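# Transfer 96-well plate from bench B1 into nest N1

## Task

Pick up the 96-well plate at bench spot B1 and put it into plate nest N1 so that it lies level and seated within the nest's locating features, with its clipped corner (well A1) at the nest corner labelled A1; then open the gripper and back the hand away from the plate.

## Robot and tools

Robot: two arms, left_arm and right_arm, each a six-joint arm with a parallel two-finger gripper. Seen from behind the arms, B1 (the start spot) is on the left and N1 (the nest) is on the right. The plate has one cut-off corner, which is where well A1 lies.

Frames. Result poses use one shared scene frame: origin on the table top midway between the arms, +z up, +x outward across the table, left_arm toward +y. The words left and right name the arms only, not image sides. Arm bases: left_arm at (+0.002, +0.334, 0) m, right_arm at (+0.043, -0.363, 0) m. Each gripper also has its own frame: fingers extend along its +z, and they open and close along its y. The reported end_effector_position is the point between the finger pads, about 1 cm short of the tips. Printed positions can be somewhat wrong, more so when the arm reaches far.

The 14-number row. Every motion command is built from rows of exactly 14 numbers, each in [-1, 1]: first left_arm (dx, dy, dz, rx, ry, rz, opening), then right_arm in the same order. Include both arms even if only one should move. The first six numbers of each arm are an offset, not a pose: they are expressed in that gripper's own axes and counted from the gripper's measured pose in the latest result that shows it (before any such result, or in a second call within the same reply, from where the hand is when the command starts). Scale: 1.0 equals 0.6 m for dx, dy, dz and 180 degrees for the rotation; rx, ry, rz form a single rotation vector. Opening is absolute, not an offset: +1 fully open (0.094 m), -1 closed.

execute_actions: argument actions is a list holding at most one entry; optional pictures (true/false) controls camera images. An empty list just reports the state. An entry with rows (1 to 15 rows) and steps (up to 15, default 15) runs one action; each control step lasts 1/30 s and uses one row, the last row repeating if rows run short. All rows share the same starting reference; they are not chained. An entry with only steps (up to 300) is a wait counted from the previous result, including thinking time. A rejected call sends nothing.

move: target is one 14-number row as above; speed is optional in m/s, 0.002 to 0.5, default 0.25 (rotation up to twice that in rad/s). Grippers travel straight lines that finish together, 0.5 to 10 s long; longer paths are cut off at 10 s. Paths do not avoid obstacles or the other arm. Faster contact hits harder, and aiming deeper past a surface presses harder. The opening is applied at the start. The result adds a move: line giving the ending (done, off_target, moving, held, fault) and limits (paced means the commanded pose got clipped; held means a safety check stopped some steps, after which the arm may lurch faster), plus each hand's distance to its target.

wait: seconds, 0 to 10; sends nothing new.
zoom_image: camera (cam_high, cam_low, cam_left_wrist, cam_right_wrist) and region [x0, y0, x1, y1] in image pixels, top-left origin, no bigger than 504 by 504. All cameras are 672x504.
read_manual: optional section, only "licences"; returns licence texts, no motion.
finished_scene: scene = the number of the current scene; ends it irreversibly and grades it. Answering without any tool call also ends things.

Reading results. Each state line lists per arm the hand position (m) and quaternion wxyz. grip_measured shows finger opening on the command scale; each arm's readings may carry up to about 1 mm fixed error. HELD marks steps where a command was withheld; a pose unreachable line names an arm whose command the clearance check altered. A Hand target line shows where the controller is currently driving each hand. FAULT, MOTOR HOT and OVER-TEMPERATURE FAULT lines flag stops or overheating.

Motion behaviour. Per step, the command is clamped to 70 mm and 16 degrees from the measured pose; after an action the hand continues only to the last clamped pose, so verify and send the remainder. Hands tend to stop a centimetre or more short, usually low, and zero offsets let them sag further. To keep an arm in place, send the correction back to its desired pose in the first call of a reply and zeros afterward, raising the aim while it stays low. Tiny commands of a few mm may not move anything. Repeating an offset against a rigid surface does not push harder, but against something yielding it does. The simulation keeps running while you think.

Gripping. Command an opening below grip_measured to hold: about 0.03 below for a firm grip, less for a lighter one. Holding loads heats motors; at 100 °C that arm lets go and drops.

Avoid: dropping the plate from more than a few millimetres, knocking anything off the table, slamming or pressing hard, and letting the arms collide or push on each other. Loose objects may occasionally get nudged by an outside push.

Each tool is called in YAML: its name, and indented under it one key for each argument.

## Session

execute_actions:
  actions: []

Scene clock: 0.00 s of 13200.00 s.
left_arm: end_effector_position=(+0.3010, +0.0003, +0.2576) grip_measured=+1.000 end_effector_quat_wxyz=(+0.401, +0.164, +0.893, +0.123) | right_arm: end_effector_position=(+0.2327, -0.2582, +0.2416) grip_measured=+1.000 end_effector_quat_wxyz=(+0.108, +0.625, +0.762, +0.130)
Joint positions: left_arm=[-0.985  1.302  1.103 -1.002 -0.802 -0.596  0.094] | right_arm=[ 0.676  0.656  0.81  -1.414  0.139  1.969  0.094]
Joint velocities: left_arm=[-0.015 -0.015  0.017 -0.022 -0.007  0.066  0.   ] | right_arm=[-0.005  0.005  0.002 -0.017 -0.007 -0.022  0.   ]
Joint torques (N m, as the arm reports them, + toward a larger angle): no reading
Hand target (left_arm): +0.304, -0.006, +0.270; +0.409, +0.158, +0.892, +0.113
Hand target (right_arm): +0.237, -0.255, +0.254; +0.112, +0.624, +0.759, +0.144

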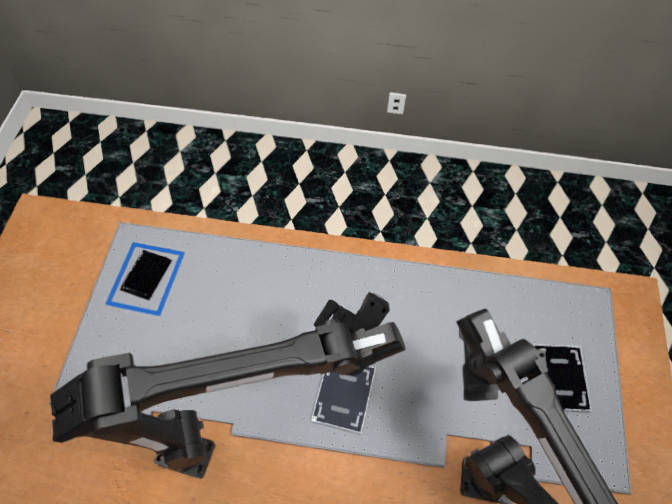

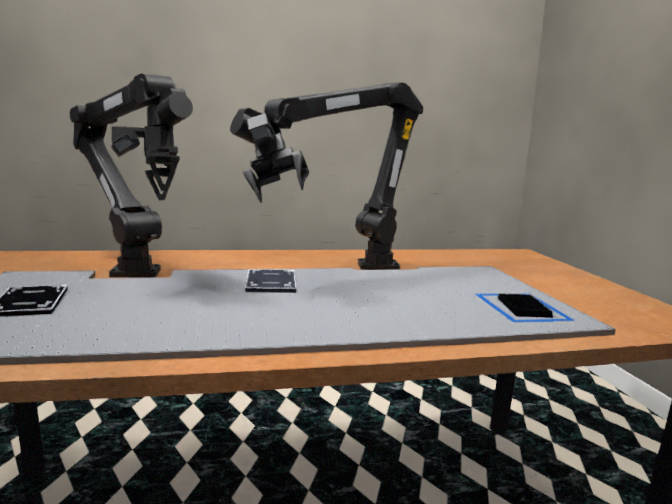

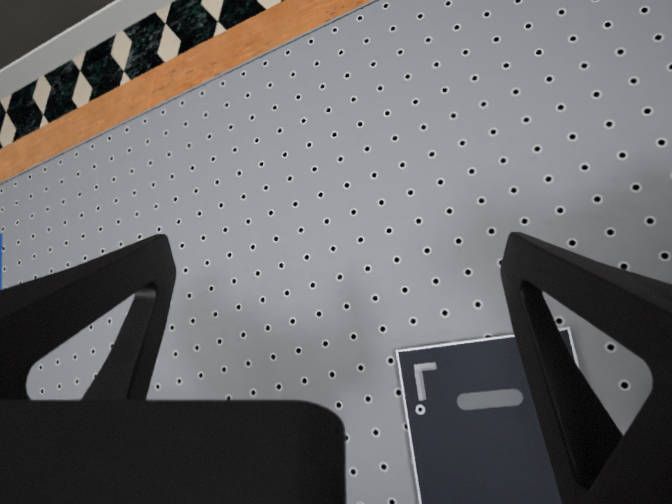

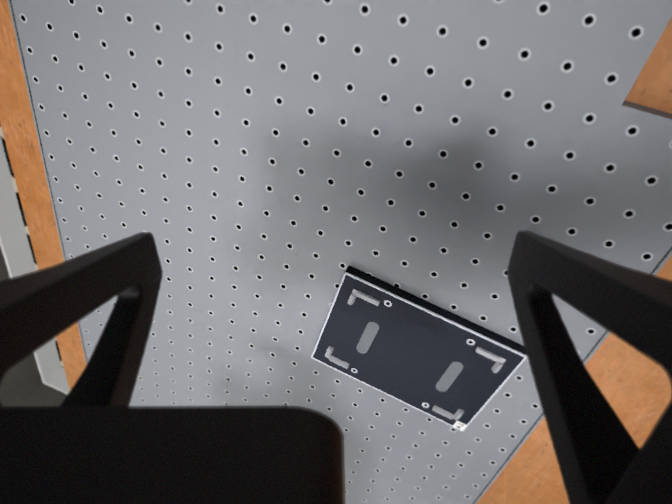

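zoom_image:
  camera: "cam_high"
  region: [80, 220, 220, 330]

zoom_image:
  camera: "cam_high"
  region: [480, 320, 640, 440]

zoom_image:
  camera: "cam_high"
  region: [280, 340, 420, 450]

Region (80, 220, 220, 330) of cam_high's 672x504 image, scaled by 3.600, with more detail than that image has; it fills the top 396 rows of this view, and the rest is white.

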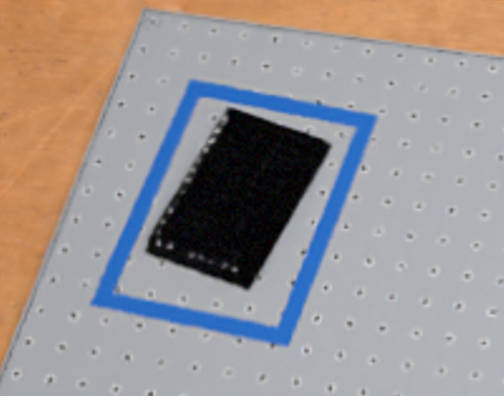

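Region (480, 320, 640, 440) of cam_high's 672x504 image, scaled by 3.150, with more detail than that image has; it fills the top 378 rows of this view, and the rest is white.

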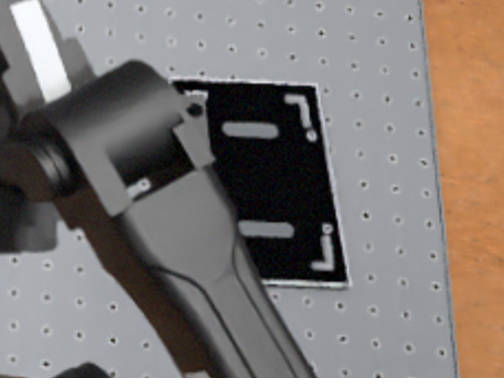

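Region (280, 340, 420, 450) of cam_high's 672x504 image, scaled by 3.600, with more detail than that image has; it fills the top 396 rows of this view, and the rest is white.

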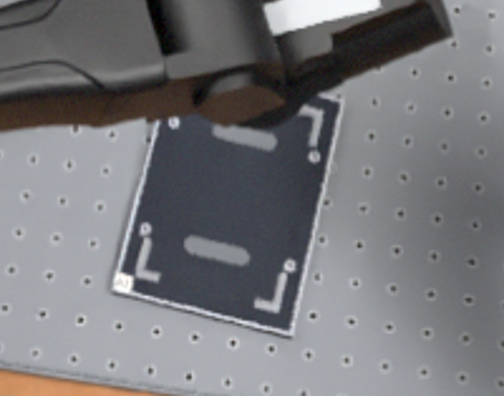

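move:
  target: [0.3323,0.7915,0.3335,0.1091,0.2532,-0.0433,1,-0.505,0.0535,0.0935,0.09,0.0748,-0.4329,1]
  speed: 0.3

Scene clock: 43.63 s of 13200.00 s.
left_arm: end_effector_position=(+0.4052, +0.5218, +0.1363) grip_measured=+1.000 end_effector_quat_wxyz=(-0.024, +0.100, +0.994, -0.019) | right_arm: end_effector_position=(+0.3231, -0.5335, +0.1825) grip_measured=+1.000 end_effector_quat_wxyz=(-0.020, -0.001, +1.000, +0.016)
Joint positions: left_arm=[ 0.572  1.596  1.261 -1.296  0.007  0.64   0.094] | right_arm=[-0.49   1.252  1.032 -1.401 -0.007 -0.551  0.094]
Joint velocities: left_arm=[-0.005 -0.005 -0.002 -0.002 -0.037  0.037  0.   ] | right_arm=[ 0.015 -0.005 -0.007  0.017  0.022 -0.022  0.   ]
Joint torques (N m, as the arm reports them, + toward a larger angle): left_arm=[ -0.73 -11.17  11.54  -0.48  -0.1    0.06] | right_arm=[-1.84 -6.09 11.76  0.22  0.03 -0.17]
Hand target (left_arm): +0.421, +0.527, +0.154; -0.008, +0.108, +0.994, -0.008
Hand target (right_arm): +0.339, -0.549, +0.200; +0.004, +0.001, +1.000, +0.002
Off the commanded pose (left_arm): 0.030 m, 4 deg.
Off the commanded pose (right_arm): 0.027 m, 3 deg.
After step 90, 37.60 s passed at rest.
move: off_target (left_arm, right_arm)
camera_calibration (this result's frames):
cam_left_wrist: T_world_to_cam=[[-0.214338, -0.976063, 0.0368828, 0.59315], [-0.75146, 0.188904, 0.632157, 0.120184], [-0.623993, 0.107779, -0.773962, 0.426625], [0, 0, 0, 1]] pos_world=[0.483659, 0.510267, 0.232339]
cam_right_wrist: T_world_to_cam=[[-0.00837861, -0.999384, -0.0340652, -0.521051], [-0.784444, -0.0145578, 0.620028, 0.139078], [-0.620143, 0.0319172, -0.783839, 0.485831], [0, 0, 0, 1]] pos_world=[0.406017, -0.534212, 0.276832]

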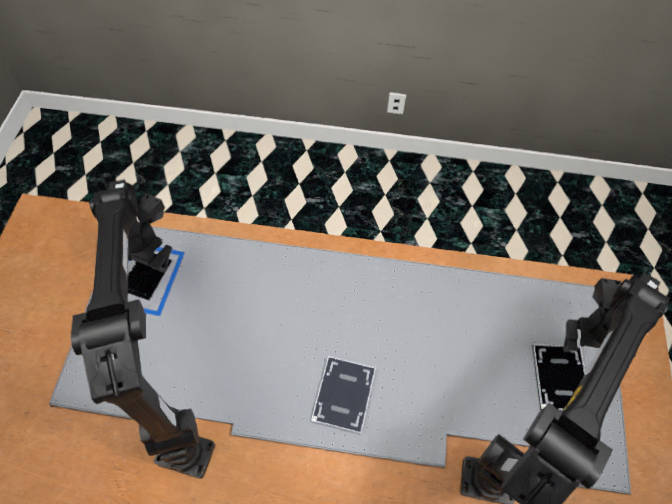

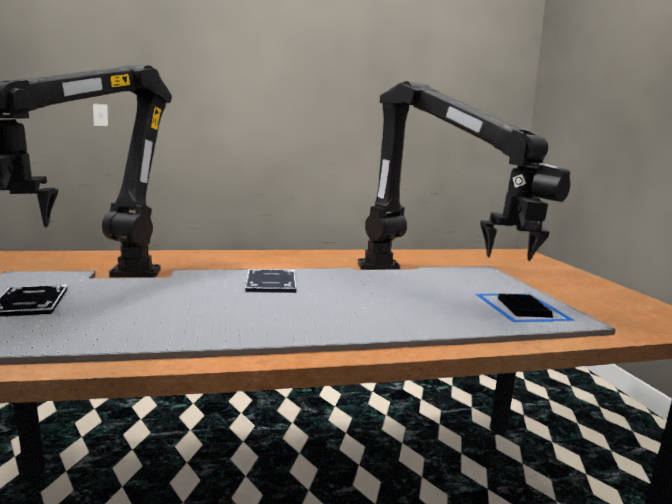

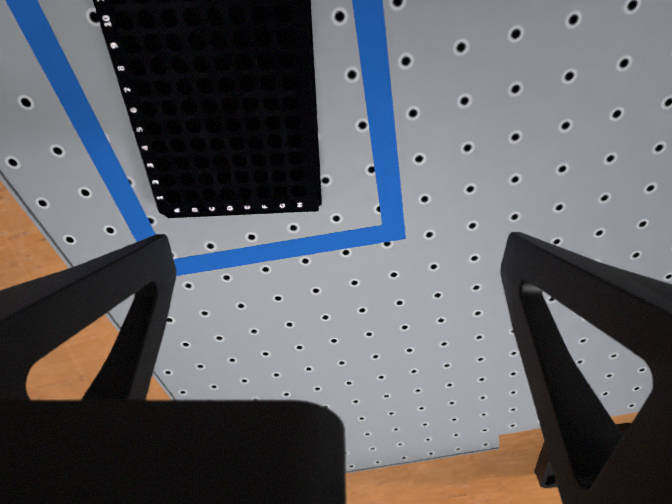

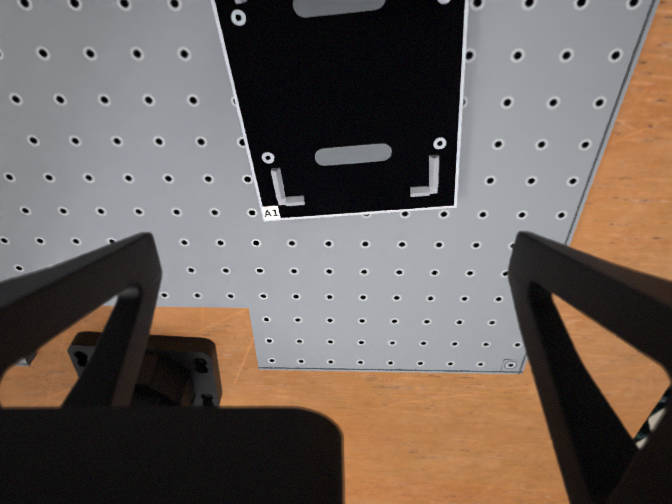

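move:
  target: [-0.032,0.1043,0.0147,-0.0273,-0.0278,0.0087,1,-0.112,-0.021,-0.029,0.0102,-0.0127,0.0006,1]
  speed: 0.15

Scene clock: 70.30 s of 13200.00 s.
left_arm: end_effector_position=(+0.4166, +0.5661, +0.1098) grip_measured=+1.000 end_effector_quat_wxyz=(+0.003, +0.108, +0.994, +0.001) | right_arm: end_effector_position=(+0.3705, -0.5401, +0.1824) grip_measured=+1.000 end_effector_quat_wxyz=(-0.019, +0.001, +1.000, +0.013)
Joint positions: left_arm=[ 0.644  1.655  1.261 -1.171  0.001  0.727  0.094] | right_arm=[-0.438  1.367  1.137 -1.387 -0.005 -0.494  0.094]
Joint velocities: left_arm=[-0.005 -0.005  0.017 -0.017  0.037  0.037  0.   ] | right_arm=[-0.015 -0.005 -0.002 -0.007 -0.051  0.037  0.   ]
Joint torques (N m, as the arm reports them, + toward a larger angle): left_arm=[ -0.72 -11.41  11.34   0.42  -0.11   0.02] | right_arm=[ 0.05 -7.33 11.32  0.2   0.22 -0.05]
Hand target (left_arm): +0.436, +0.578, +0.124; +0.024, +0.114, +0.993, +0.018
Hand target (right_arm): +0.390, -0.546, +0.196; +0.000, +0.000, +1.000, +0.001
Off the commanded pose (left_arm): 0.027 m, 3 deg.
Off the commanded pose (right_arm): 0.026 m, 3 deg.
After step 90, 22.83 s passed at rest.
move: off_target (left_arm, right_arm)
camera_calibration (this result's frames):
cam_left_wrist: T_world_to_cam=[[-0.229449, -0.973278, -0.00910122, 0.649598], [-0.784267, 0.179336, 0.593939, 0.16035], [-0.576436, 0.143417, -0.804459, 0.371813], [0, 0, 0, 1]] pos_world=[0.489133, 0.550159, 0.209782]
cam_right_wrist: T_world_to_cam=[[-0.0127529, -0.999528, -0.0279403, -0.526837], [-0.785317, -0.00728489, 0.619051, 0.180647], [-0.618963, 0.0298367, -0.784853, 0.514026], [0, 0, 0, 1]] pos_world=[0.453309, -0.540609, 0.276885]

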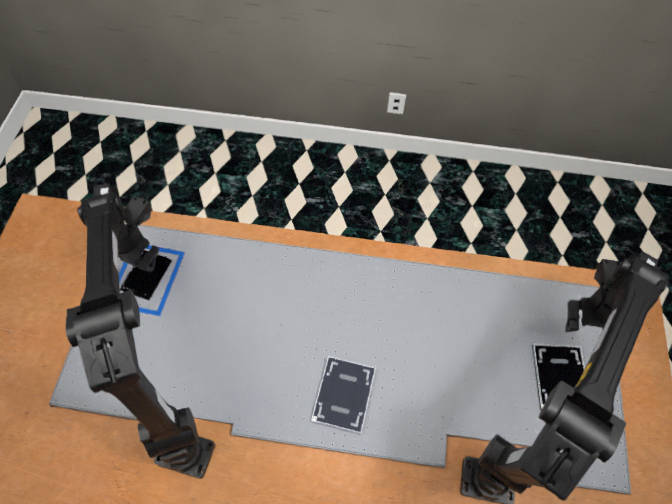

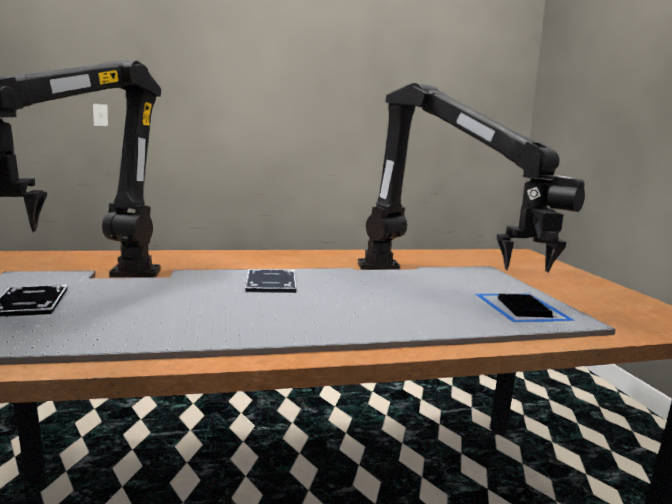

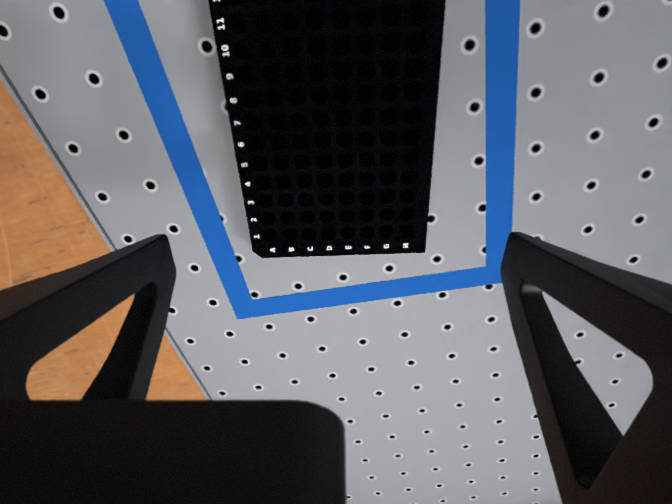

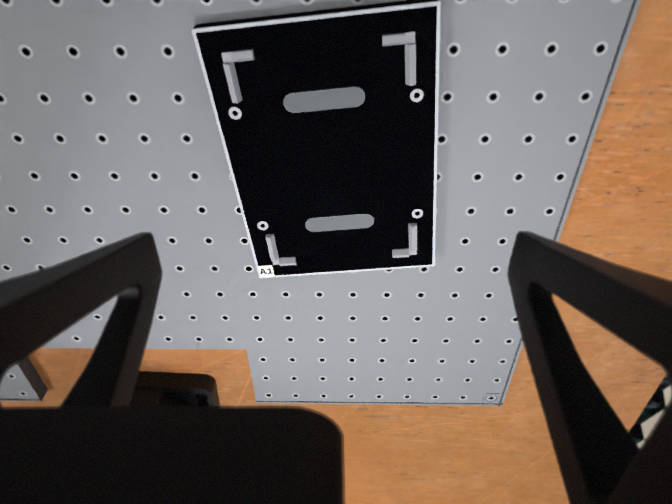

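move:
  target: [-0.034,0.0315,0.0597,-0.0122,-0.0122,-0.0083,1,-0.0325,-0.01,-0.029,0.0083,-0.0121,0,1]
  speed: 0.1

Scene clock: 91.30 s of 13200.00 s.
left_arm: end_effector_position=(+0.4402, +0.5793, +0.0792) grip_measured=+1.000 end_effector_quat_wxyz=(+0.024, +0.099, +0.995, +0.017) | right_arm: end_effector_position=(+0.3705, -0.5402, +0.1824) grip_measured=+1.000 end_effector_quat_wxyz=(-0.019, +0.003, +1.000, +0.013)
Joint positions: left_arm=[ 0.644  1.722  1.261 -1.051  0.001  0.71   0.094] | right_arm=[-0.438  1.367  1.137 -1.387 -0.005 -0.491  0.094]
Joint velocities: left_arm=[-0.005  0.005  0.002 -0.007 -0.007  0.037  0.   ] | right_arm=[ 0.015 -0.005 -0.017 -0.012 -0.081 -0.007  0.   ]
Joint torques (N m, as the arm reports them, + toward a larger angle): left_arm=[ -0.56 -12.59   7.17   0.53  -0.15  -0.15] | right_arm=[ 0.05 -7.43 11.72 -0.1   0.22 -0.04]
Hand target (left_arm): +0.441, +0.580, +0.074; +0.024, +0.094, +0.995, +0.018
Hand target (right_arm): +0.390, -0.546, +0.199; +0.000, +0.001, +1.000, +0.000
Off the commanded pose (left_arm): 0.005 m, 1 deg.
Off the commanded pose (right_arm): 0.027 m, 3 deg.
After step 90, 17.17 s passed at rest.
move: off_target (right_arm)
camera_calibration (this result's frames):
cam_left_wrist: T_world_to_cam=[[-0.211493, -0.976393, -0.0439082, 0.664297], [-0.81378, 0.151033, 0.561205, 0.226676], [-0.541325, 0.154423, -0.826511, 0.338819], [0, 0, 0, 1]] pos_world=[0.50837, 0.562057, 0.181994]
cam_right_wrist: T_world_to_cam=[[-0.0165519, -0.999486, -0.0274561, -0.525553], [-0.785163, -0.00400902, 0.619276, 0.182294], [-0.619068, 0.0318077, -0.784693, 0.515082], [0, 0, 0, 1]] pos_world=[0.453302, -0.540936, 0.276862]

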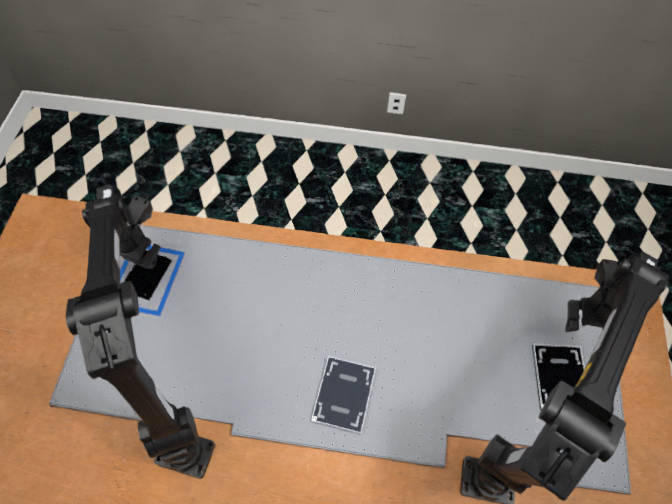

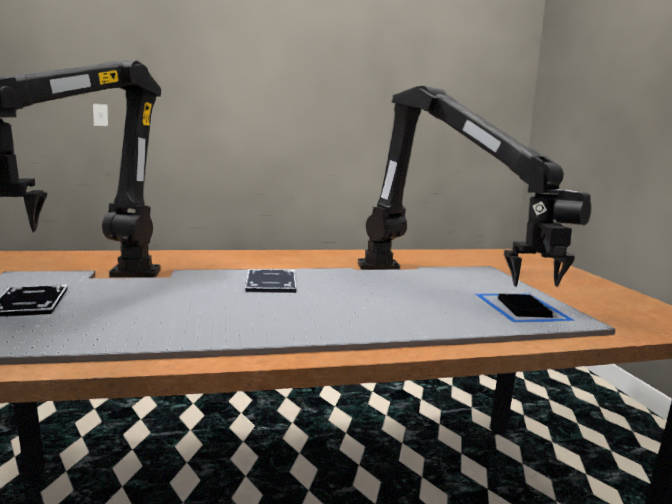

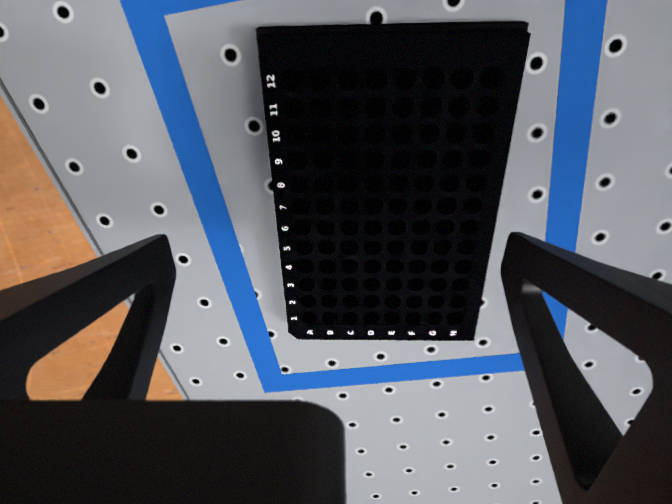

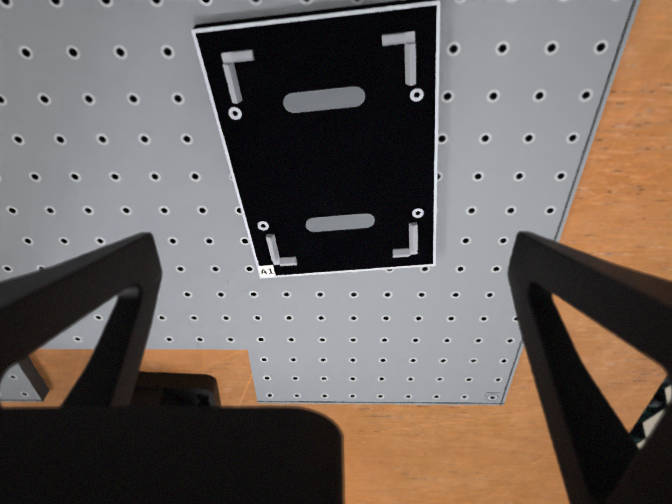

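move:
  target: [0.0295,-0.0243,0.0298,0.0122,0.0142,-0.007,1,-0.0325,-0.01,-0.029,0.0083,-0.0121,0,1]
  speed: 0.1

Scene clock: 98.57 s of 13200.00 s.
left_arm: end_effector_position=(+0.4250, +0.5708, +0.0649) grip_measured=+1.000 end_effector_quat_wxyz=(+0.007, +0.094, +0.995, +0.005) | right_arm: end_effector_position=(+0.3704, -0.5403, +0.1824) grip_measured=+1.000 end_effector_quat_wxyz=(-0.019, +0.005, +1.000, +0.013)
Joint positions: left_arm=[ 0.644  1.722  1.22  -1.051  0.001  0.7    0.094] | right_arm=[-0.438  1.367  1.137 -1.387 -0.005 -0.487  0.094]
Joint velocities: left_arm=[-0.005 -0.024  0.002 -0.012  0.022 -0.007  0.   ] | right_arm=[-0.005 -0.005  0.002  0.017 -0.037 -0.007  0.   ]
Joint torques (N m, as the arm reports them, + toward a larger angle): left_arm=[ -0.34 -12.12   6.76  -0.2    0.    -0.13] | right_arm=[-0.03 -7.38 11.71 -0.1   0.23 -0.05]
Hand target (left_arm): +0.421, +0.569, +0.060; +0.000, +0.089, +0.996, -0.000
Hand target (right_arm): +0.390, -0.546, +0.199; +0.000, +0.003, +1.000, +0.000
Off the commanded pose (left_arm): 0.007 m, 1 deg.
Off the commanded pose (right_arm): 0.027 m, 3 deg.
After step 90, 3.53 s passed at rest.
move: off_target (right_arm)
camera_calibration (this result's frames):
cam_left_wrist: T_world_to_cam=[[-0.203254, -0.978988, -0.0164737, 0.648339], [-0.794707, 0.155119, 0.586838, 0.211539], [-0.571952, 0.132369, -0.809536, 0.344578], [0, 0, 0, 1]] pos_world=[0.496971, 0.556291, 0.16549]
cam_right_wrist: T_world_to_cam=[[-0.0203505, -0.999429, -0.0269701, -0.524262], [-0.784998, -0.000733218, 0.619498, 0.183937], [-0.619164, 0.0337786, -0.784535, 0.516136], [0, 0, 0, 1]] pos_world=[0.453294, -0.541262, 0.276839]

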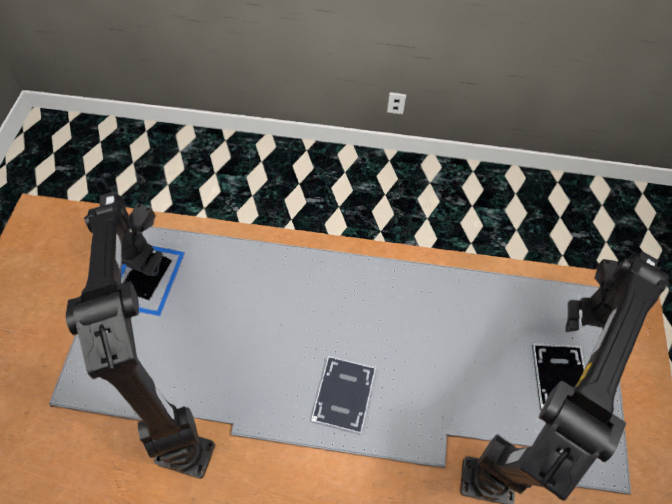

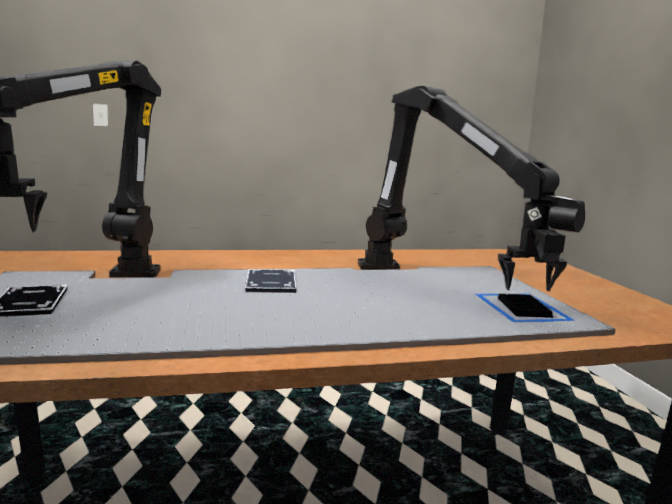

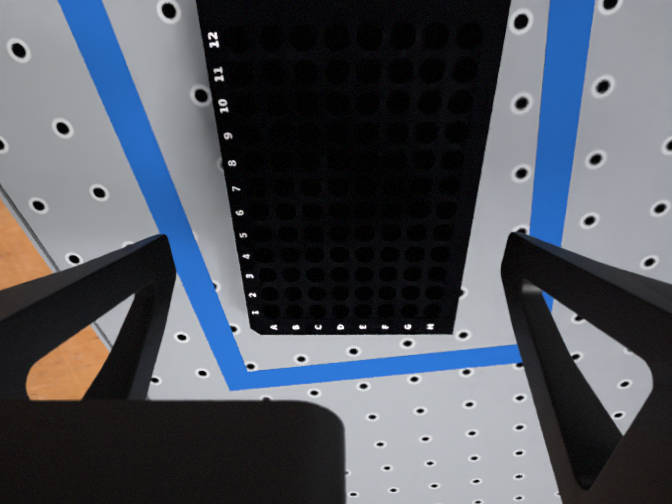

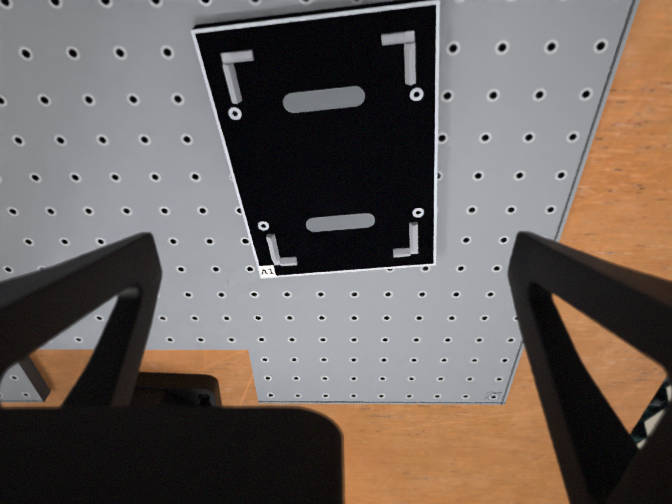

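move:
  target: [0.006,-0.013,0.042,0.0036,0.0042,-0.005,1,-0.0325,-0.01,-0.029,0.0083,-0.0121,-0.002,1]
  speed: 0.05

Scene clock: 106.70 s of 13200.00 s.
left_arm: end_effector_position=(+0.4193, +0.5677, +0.0481) grip_measured=+1.000 end_effector_quat_wxyz=(+0.003, +0.088, +0.996, +0.002) | right_arm: end_effector_position=(+0.3704, -0.5404, +0.1824) grip_measured=+1.000 end_effector_quat_wxyz=(-0.019, +0.005, +1.000, +0.013)
Joint positions: left_arm=[ 0.644  1.735  1.187 -1.015  0.001  0.687  0.094] | right_arm=[-0.438  1.367  1.137 -1.387 -0.004 -0.486  0.094]
Joint velocities: left_arm=[-0.005 -0.015  0.017  0.012 -0.051  0.022  0.   ] | right_arm=[ 0.005  0.005 -0.002 -0.002 -0.007  0.007  0.   ]
Joint torques (N m, as the arm reports them, + toward a larger angle): left_arm=[ -1.12 -11.46   6.61   0.38  -0.01  -0.12] | right_arm=[ 0.08 -7.37 11.72 -0.11  0.23 -0.07]
Hand target (left_arm): +0.420, +0.564, +0.039; +0.000, +0.087, +0.996, -0.000
Hand target (right_arm): +0.390, -0.546, +0.199; -0.000, +0.002, +1.000, -0.000
Off the commanded pose (left_arm): 0.009 m, 0 deg.
Off the commanded pose (right_arm): 0.027 m, 3 deg.
After step 90, 4.23 s passed at rest.
move: off_target (right_arm)
camera_calibration (this result's frames):
cam_left_wrist: T_world_to_cam=[[-0.190278, -0.98168, -0.00988106, 0.639572], [-0.791667, 0.14748, 0.592886, 0.220159], [-0.580567, 0.120636, -0.805226, 0.338224], [0, 0, 0, 1]] pos_world=[0.492351, 0.554585, 0.148137]
cam_right_wrist: T_world_to_cam=[[-0.0207062, -0.99944, -0.0262782, -0.524379], [-0.784767, -0.0000375382, 0.619791, 0.184125], [-0.619445, 0.0334558, -0.784327, 0.515993], [0, 0, 0, 1]] pos_world=[0.453267, -0.541342, 0.276808]

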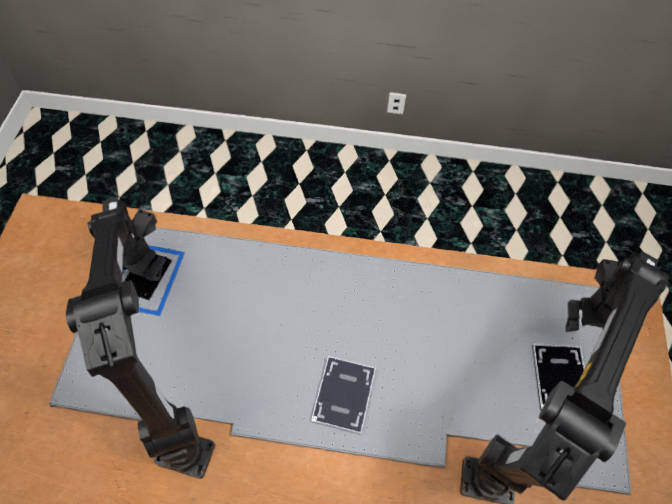

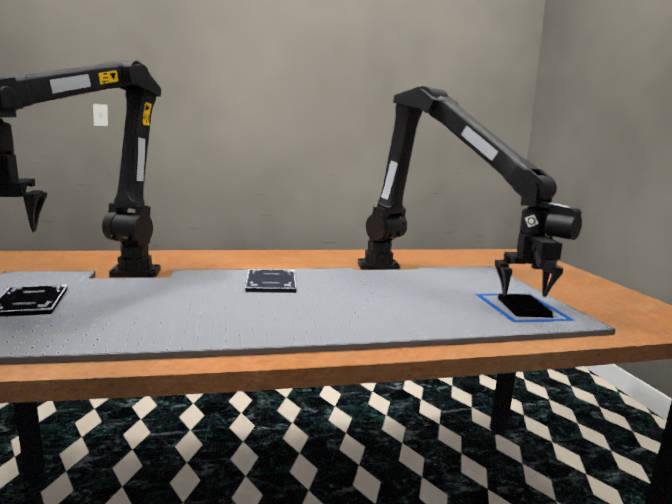

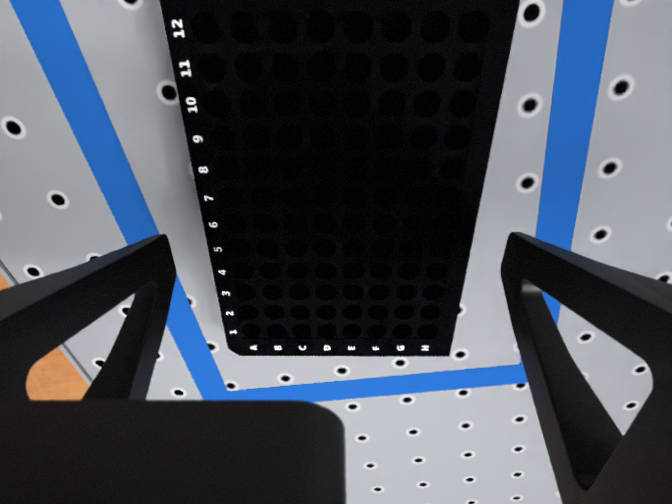

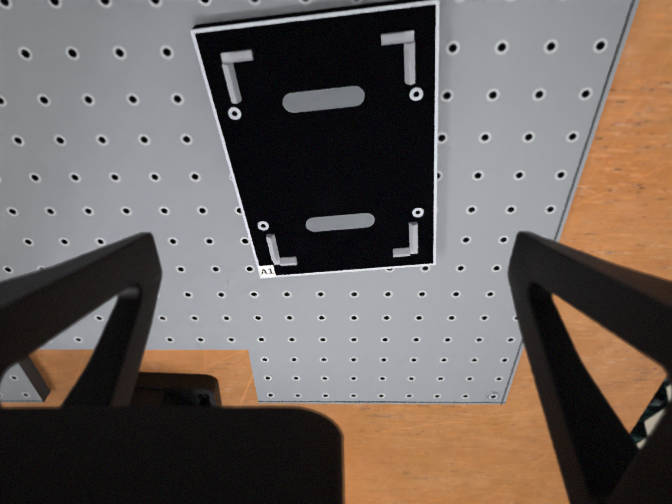

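move:
  target: [-0.002,0,0.04,0.0015,0.002,0,1,-0.0325,-0.01,-0.029,0.0083,-0.0121,-0.002,1]
  speed: 0.03

Scene clock: 112.50 s of 13200.00 s.
left_arm: end_effector_position=(+0.4216, +0.5689, +0.0331) grip_measured=+1.000 end_effector_quat_wxyz=(+0.004, +0.088, +0.996, +0.002) | right_arm: end_effector_position=(+0.3703, -0.5404, +0.1824) grip_measured=+1.000 end_effector_quat_wxyz=(-0.020, +0.005, +1.000, +0.012)
Joint positions: left_arm=[ 0.644  1.762  1.178 -0.979  0.001  0.687  0.094] | right_arm=[-0.438  1.367  1.137 -1.387 -0.003 -0.486  0.094]
Joint velocities: left_arm=[ 0.005  0.005 -0.022 -0.032  0.037 -0.007  0.   ] | right_arm=[ 0.005 -0.005  0.022 -0.007 -0.051 -0.037  0.   ]
Joint torques (N m, as the arm reports them, + toward a larger angle): left_arm=[ -0.67 -11.4    6.38   0.28  -0.02  -0.06] | right_arm=[ 0.01 -7.49 11.71 -0.09  0.22 -0.07]
Hand target (left_arm): +0.421, +0.567, +0.024; -0.000, +0.088, +0.996, -0.000
Hand target (right_arm): +0.390, -0.546, +0.199; -0.000, +0.002, +1.000, -0.000
Off the commanded pose (left_arm): 0.009 m, 0 deg.
Off the commanded pose (right_arm): 0.027 m, 3 deg.
After step 90, 1.60 s passed at rest.
move: off_target (right_arm)
camera_calibration (this result's frames):
cam_left_wrist: T_world_to_cam=[[-0.189897, -0.981749, -0.0103713, 0.640968], [-0.792118, 0.146959, 0.592412, 0.231142], [-0.580076, 0.120713, -0.805568, 0.327039], [0, 0, 0, 1]] pos_world=[0.494517, 0.555824, 0.133168]
cam_right_wrist: T_world_to_cam=[[-0.0206933, -0.999449, -0.0259397, -0.524509], [-0.784654, 0.000156273, 0.619934, 0.184138], [-0.619588, 0.0331822, -0.784225, 0.515862], [0, 0, 0, 1]] pos_world=[0.453252, -0.541366, 0.276793]

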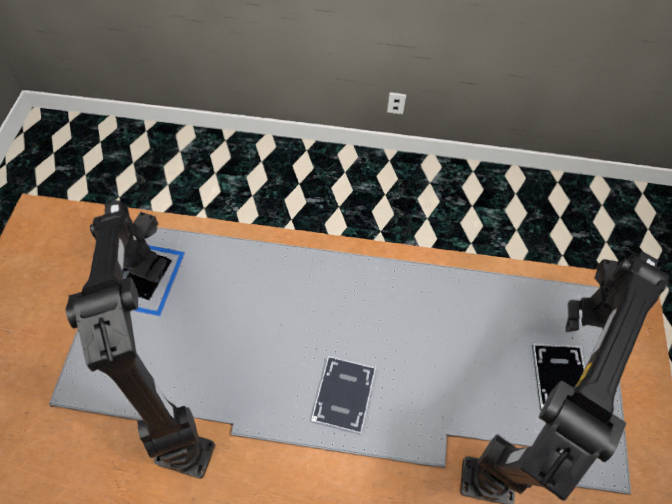

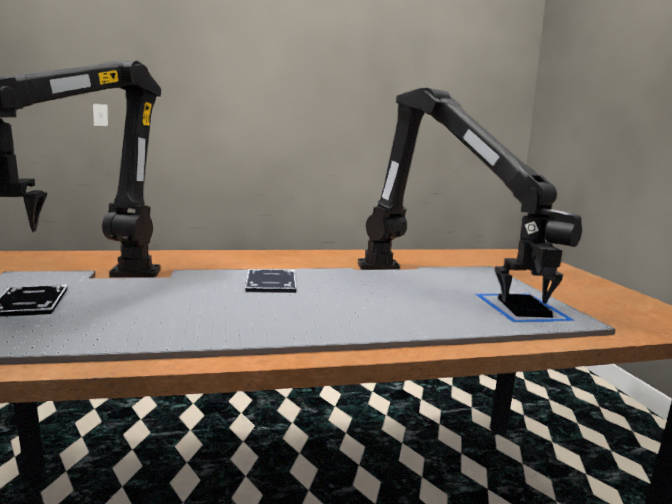

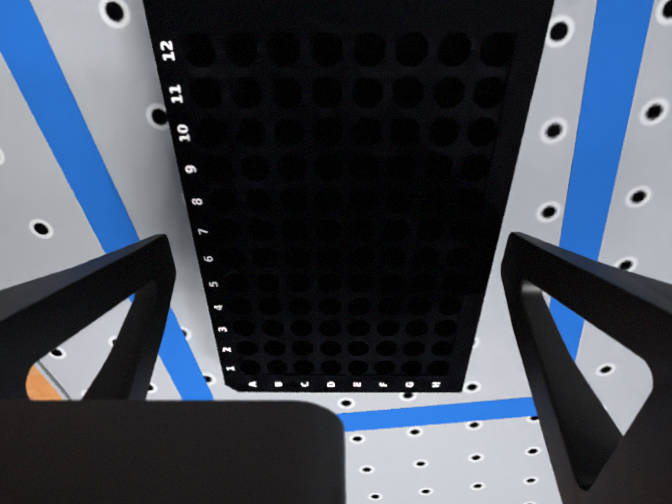

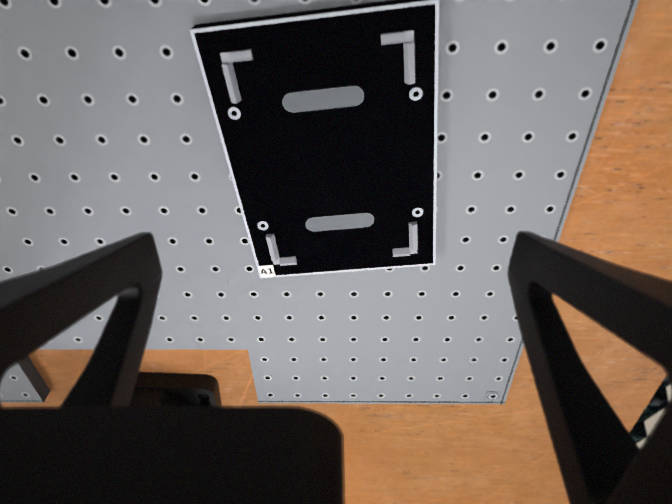

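zoom_image:
  camera: "cam_low"
  region: [460, 240, 600, 340]

Region (460, 240, 600, 340) of cam_low's 672x504 image, scaled by 3.600, with more detail than that image has; it fills the top 360 rows of this view, and the rest is white.

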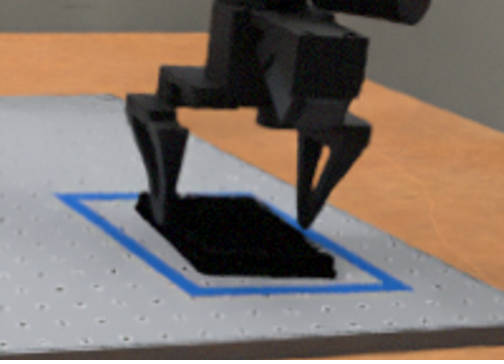

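move:
  target: [0.005,-0.005,0.03,0.0015,0.0025,0,1,-0.0325,-0.01,-0.029,0.0083,-0.0121,-0.002,1]
  speed: 0.02

zoom_image:
  camera: "cam_low"
  region: [460, 240, 600, 340]

Scene clock: 120.73 s of 13200.00 s.
left_arm: end_effector_position=(+0.4197, +0.5679, +0.0249) grip_measured=+1.000 end_effector_quat_wxyz=(+0.004, +0.088, +0.996, +0.003) | right_arm: end_effector_position=(+0.3703, -0.5405, +0.1824) grip_measured=+1.000 end_effector_quat_wxyz=(-0.020, +0.005, +1.000, +0.012)
Joint positions: left_arm=[ 0.644  1.768  1.162 -0.954  0.001  0.687  0.094] | right_arm=[-0.438  1.367  1.137 -1.387 -0.003 -0.486  0.094]
Joint velocities: left_arm=[-0.015 -0.015  0.022  0.002  0.037 -0.051  0.   ] | right_arm=[-0.005 -0.005 -0.012  0.002 -0.007  0.007  0.   ]
Joint torques (N m, as the arm reports them, + toward a larger angle): left_arm=[ -0.6  -11.37   6.37   0.44  -0.07  -0.06] | right_arm=[-0.03 -7.44 11.73 -0.1   0.23 -0.06]
Hand target (left_arm): +0.418, +0.566, +0.015; -0.000, +0.088, +0.996, +0.000
Hand target (right_arm): +0.390, -0.546, +0.199; -0.000, +0.002, +1.000, -0.001
Off the commanded pose (left_arm): 0.010 m, 1 deg.
Off the commanded pose (right_arm): 0.027 m, 3 deg.
After step 90, 3.60 s passed at rest.
move: off_target (right_arm)
camera_calibration (this result's frames):
cam_left_wrist: T_world_to_cam=[[-0.189879, -0.981739, -0.0116031, 0.63954], [-0.793103, 0.146407, 0.59123, 0.235417], [-0.578735, 0.121464, -0.806419, 0.318568], [0, 0, 0, 1]] pos_world=[0.492512, 0.5547, 0.125134]
cam_right_wrist: T_world_to_cam=[[-0.0206674, -0.999467, -0.0252627, -0.524768], [-0.784429, 0.000544045, 0.620219, 0.184163], [-0.619875, 0.0326351, -0.784022, 0.515599], [0, 0, 0, 1]] pos_world=[0.453224, -0.541415, 0.276763]

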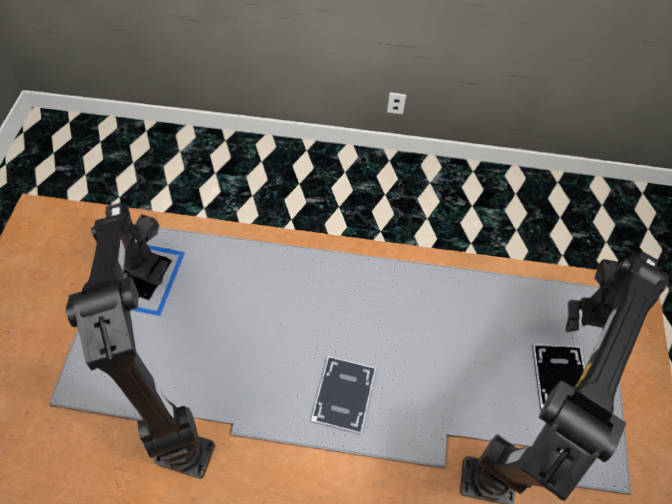

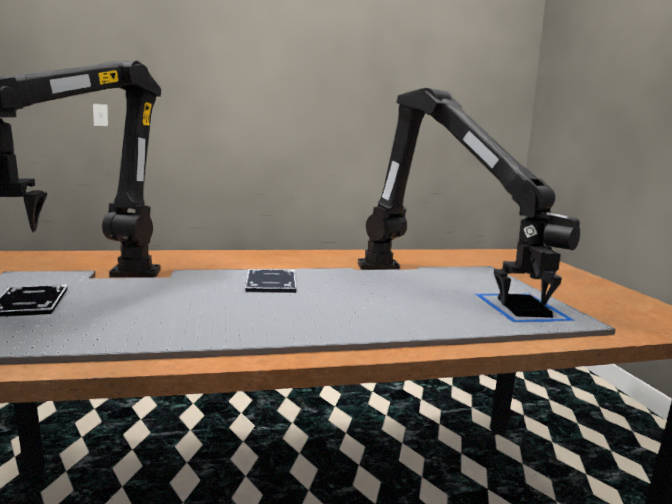

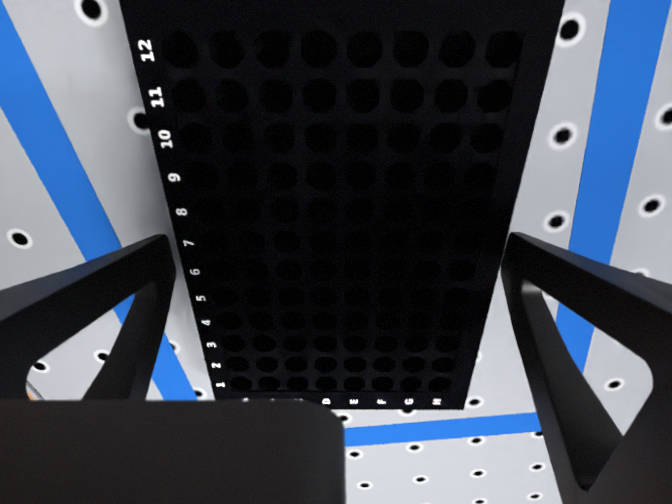

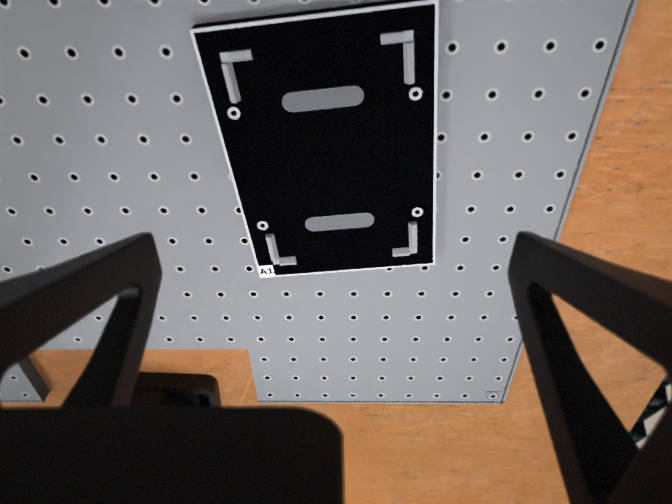

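Region (460, 240, 600, 340) of cam_low's 672x504 image, scaled by 3.600, with more detail than that image has; it fills the top 360 rows of this view, and the rest is white.

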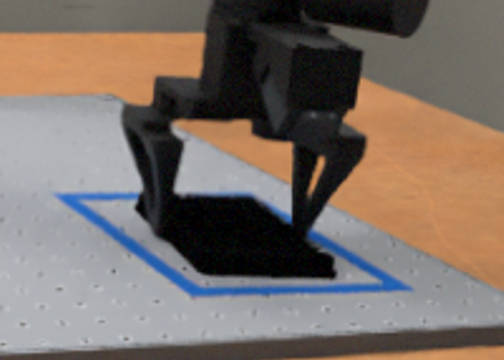

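move:
  target: [0.003,-0.003,0.024,0.002,0.0025,0,1,-0.0325,-0.01,-0.029,0.0083,-0.0121,-0.002,1]
  speed: 0.02

Scene clock: 125.93 s of 13200.00 s.
left_arm: end_effector_position=(+0.4202, +0.5682, +0.0226) grip_measured=+1.000 end_effector_quat_wxyz=(+0.007, +0.088, +0.996, +0.004) | right_arm: end_effector_position=(+0.3702, -0.5407, +0.1824) grip_measured=+1.000 end_effector_quat_wxyz=(-0.020, +0.005, +1.000, +0.012)
Joint positions: left_arm=[ 0.644  1.77   1.157 -0.942  0.001  0.687  0.094] | right_arm=[-0.438  1.367  1.137 -1.387 -0.002 -0.486  0.094]
Joint velocities: left_arm=[-0.005 -0.005 -0.012  0.002  0.066  0.037  0.   ] | right_arm=[-0.005  0.005  0.007  0.002  0.007 -0.066  0.   ]
Joint torques (N m, as the arm reports them, + toward a larger angle): left_arm=[ -0.55 -11.12   6.08   0.42  -0.02  -0.06] | right_arm=[-0.02 -7.26 11.72 -0.1   0.22 -0.07]
Hand target (left_arm): +0.418, +0.566, +0.011; +0.000, +0.088, +0.996, -0.000
Hand target (right_arm): +0.390, -0.547, +0.199; -0.000, +0.002, +1.000, -0.001
Off the commanded pose (left_arm): 0.012 m, 1 deg.
Off the commanded pose (right_arm): 0.027 m, 3 deg.
After step 90, 0.63 s passed at rest.
move: off_target (left_arm, right_arm)
camera_calibration (this result's frames):
cam_left_wrist: T_world_to_cam=[[-0.189817, -0.981704, -0.0150516, 0.639918], [-0.795849, 0.144867, 0.58791, 0.23923], [-0.574973, 0.123574, -0.808786, 0.314257], [0, 0, 0, 1]] pos_world=[0.492548, 0.55472, 0.123153]
cam_right_wrist: T_world_to_cam=[[-0.0206413, -0.999485, -0.0245856, -0.525027], [-0.784203, 0.000932015, 0.620503, 0.184189], [-0.620161, 0.0320881, -0.783818, 0.515337], [0, 0, 0, 1]] pos_world=[0.453196, -0.541464, 0.276733]

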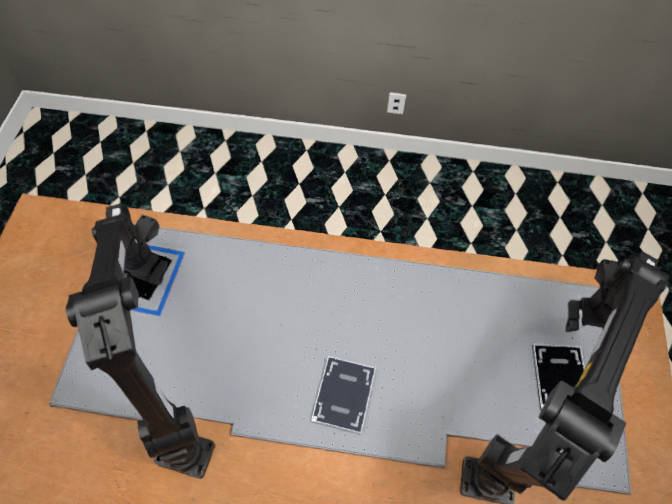

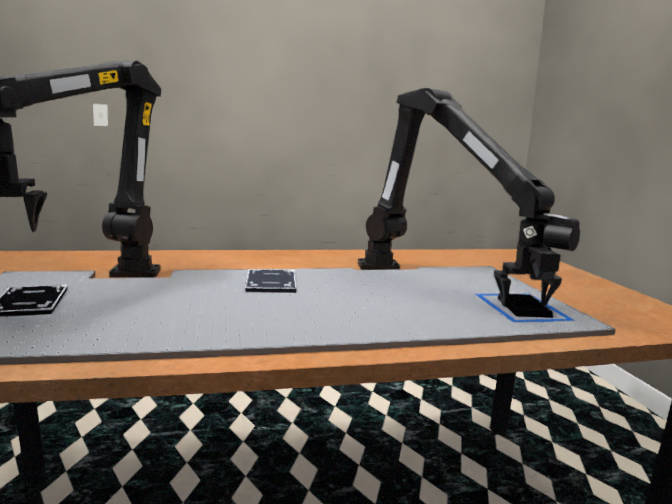

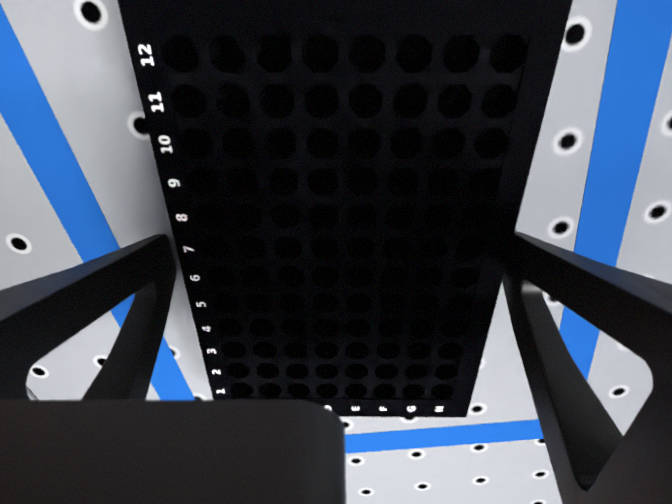

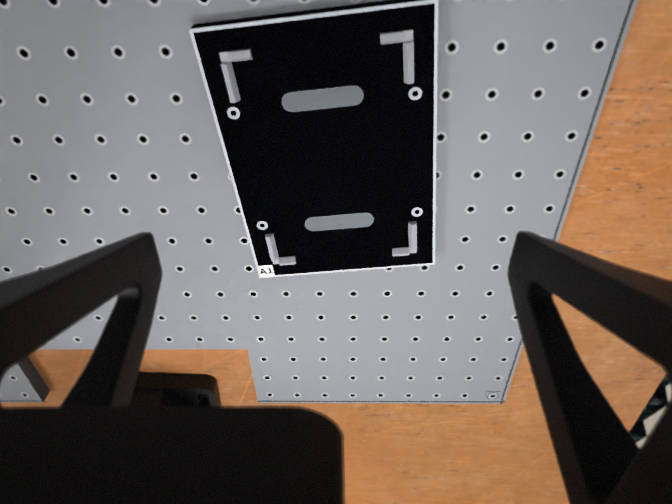

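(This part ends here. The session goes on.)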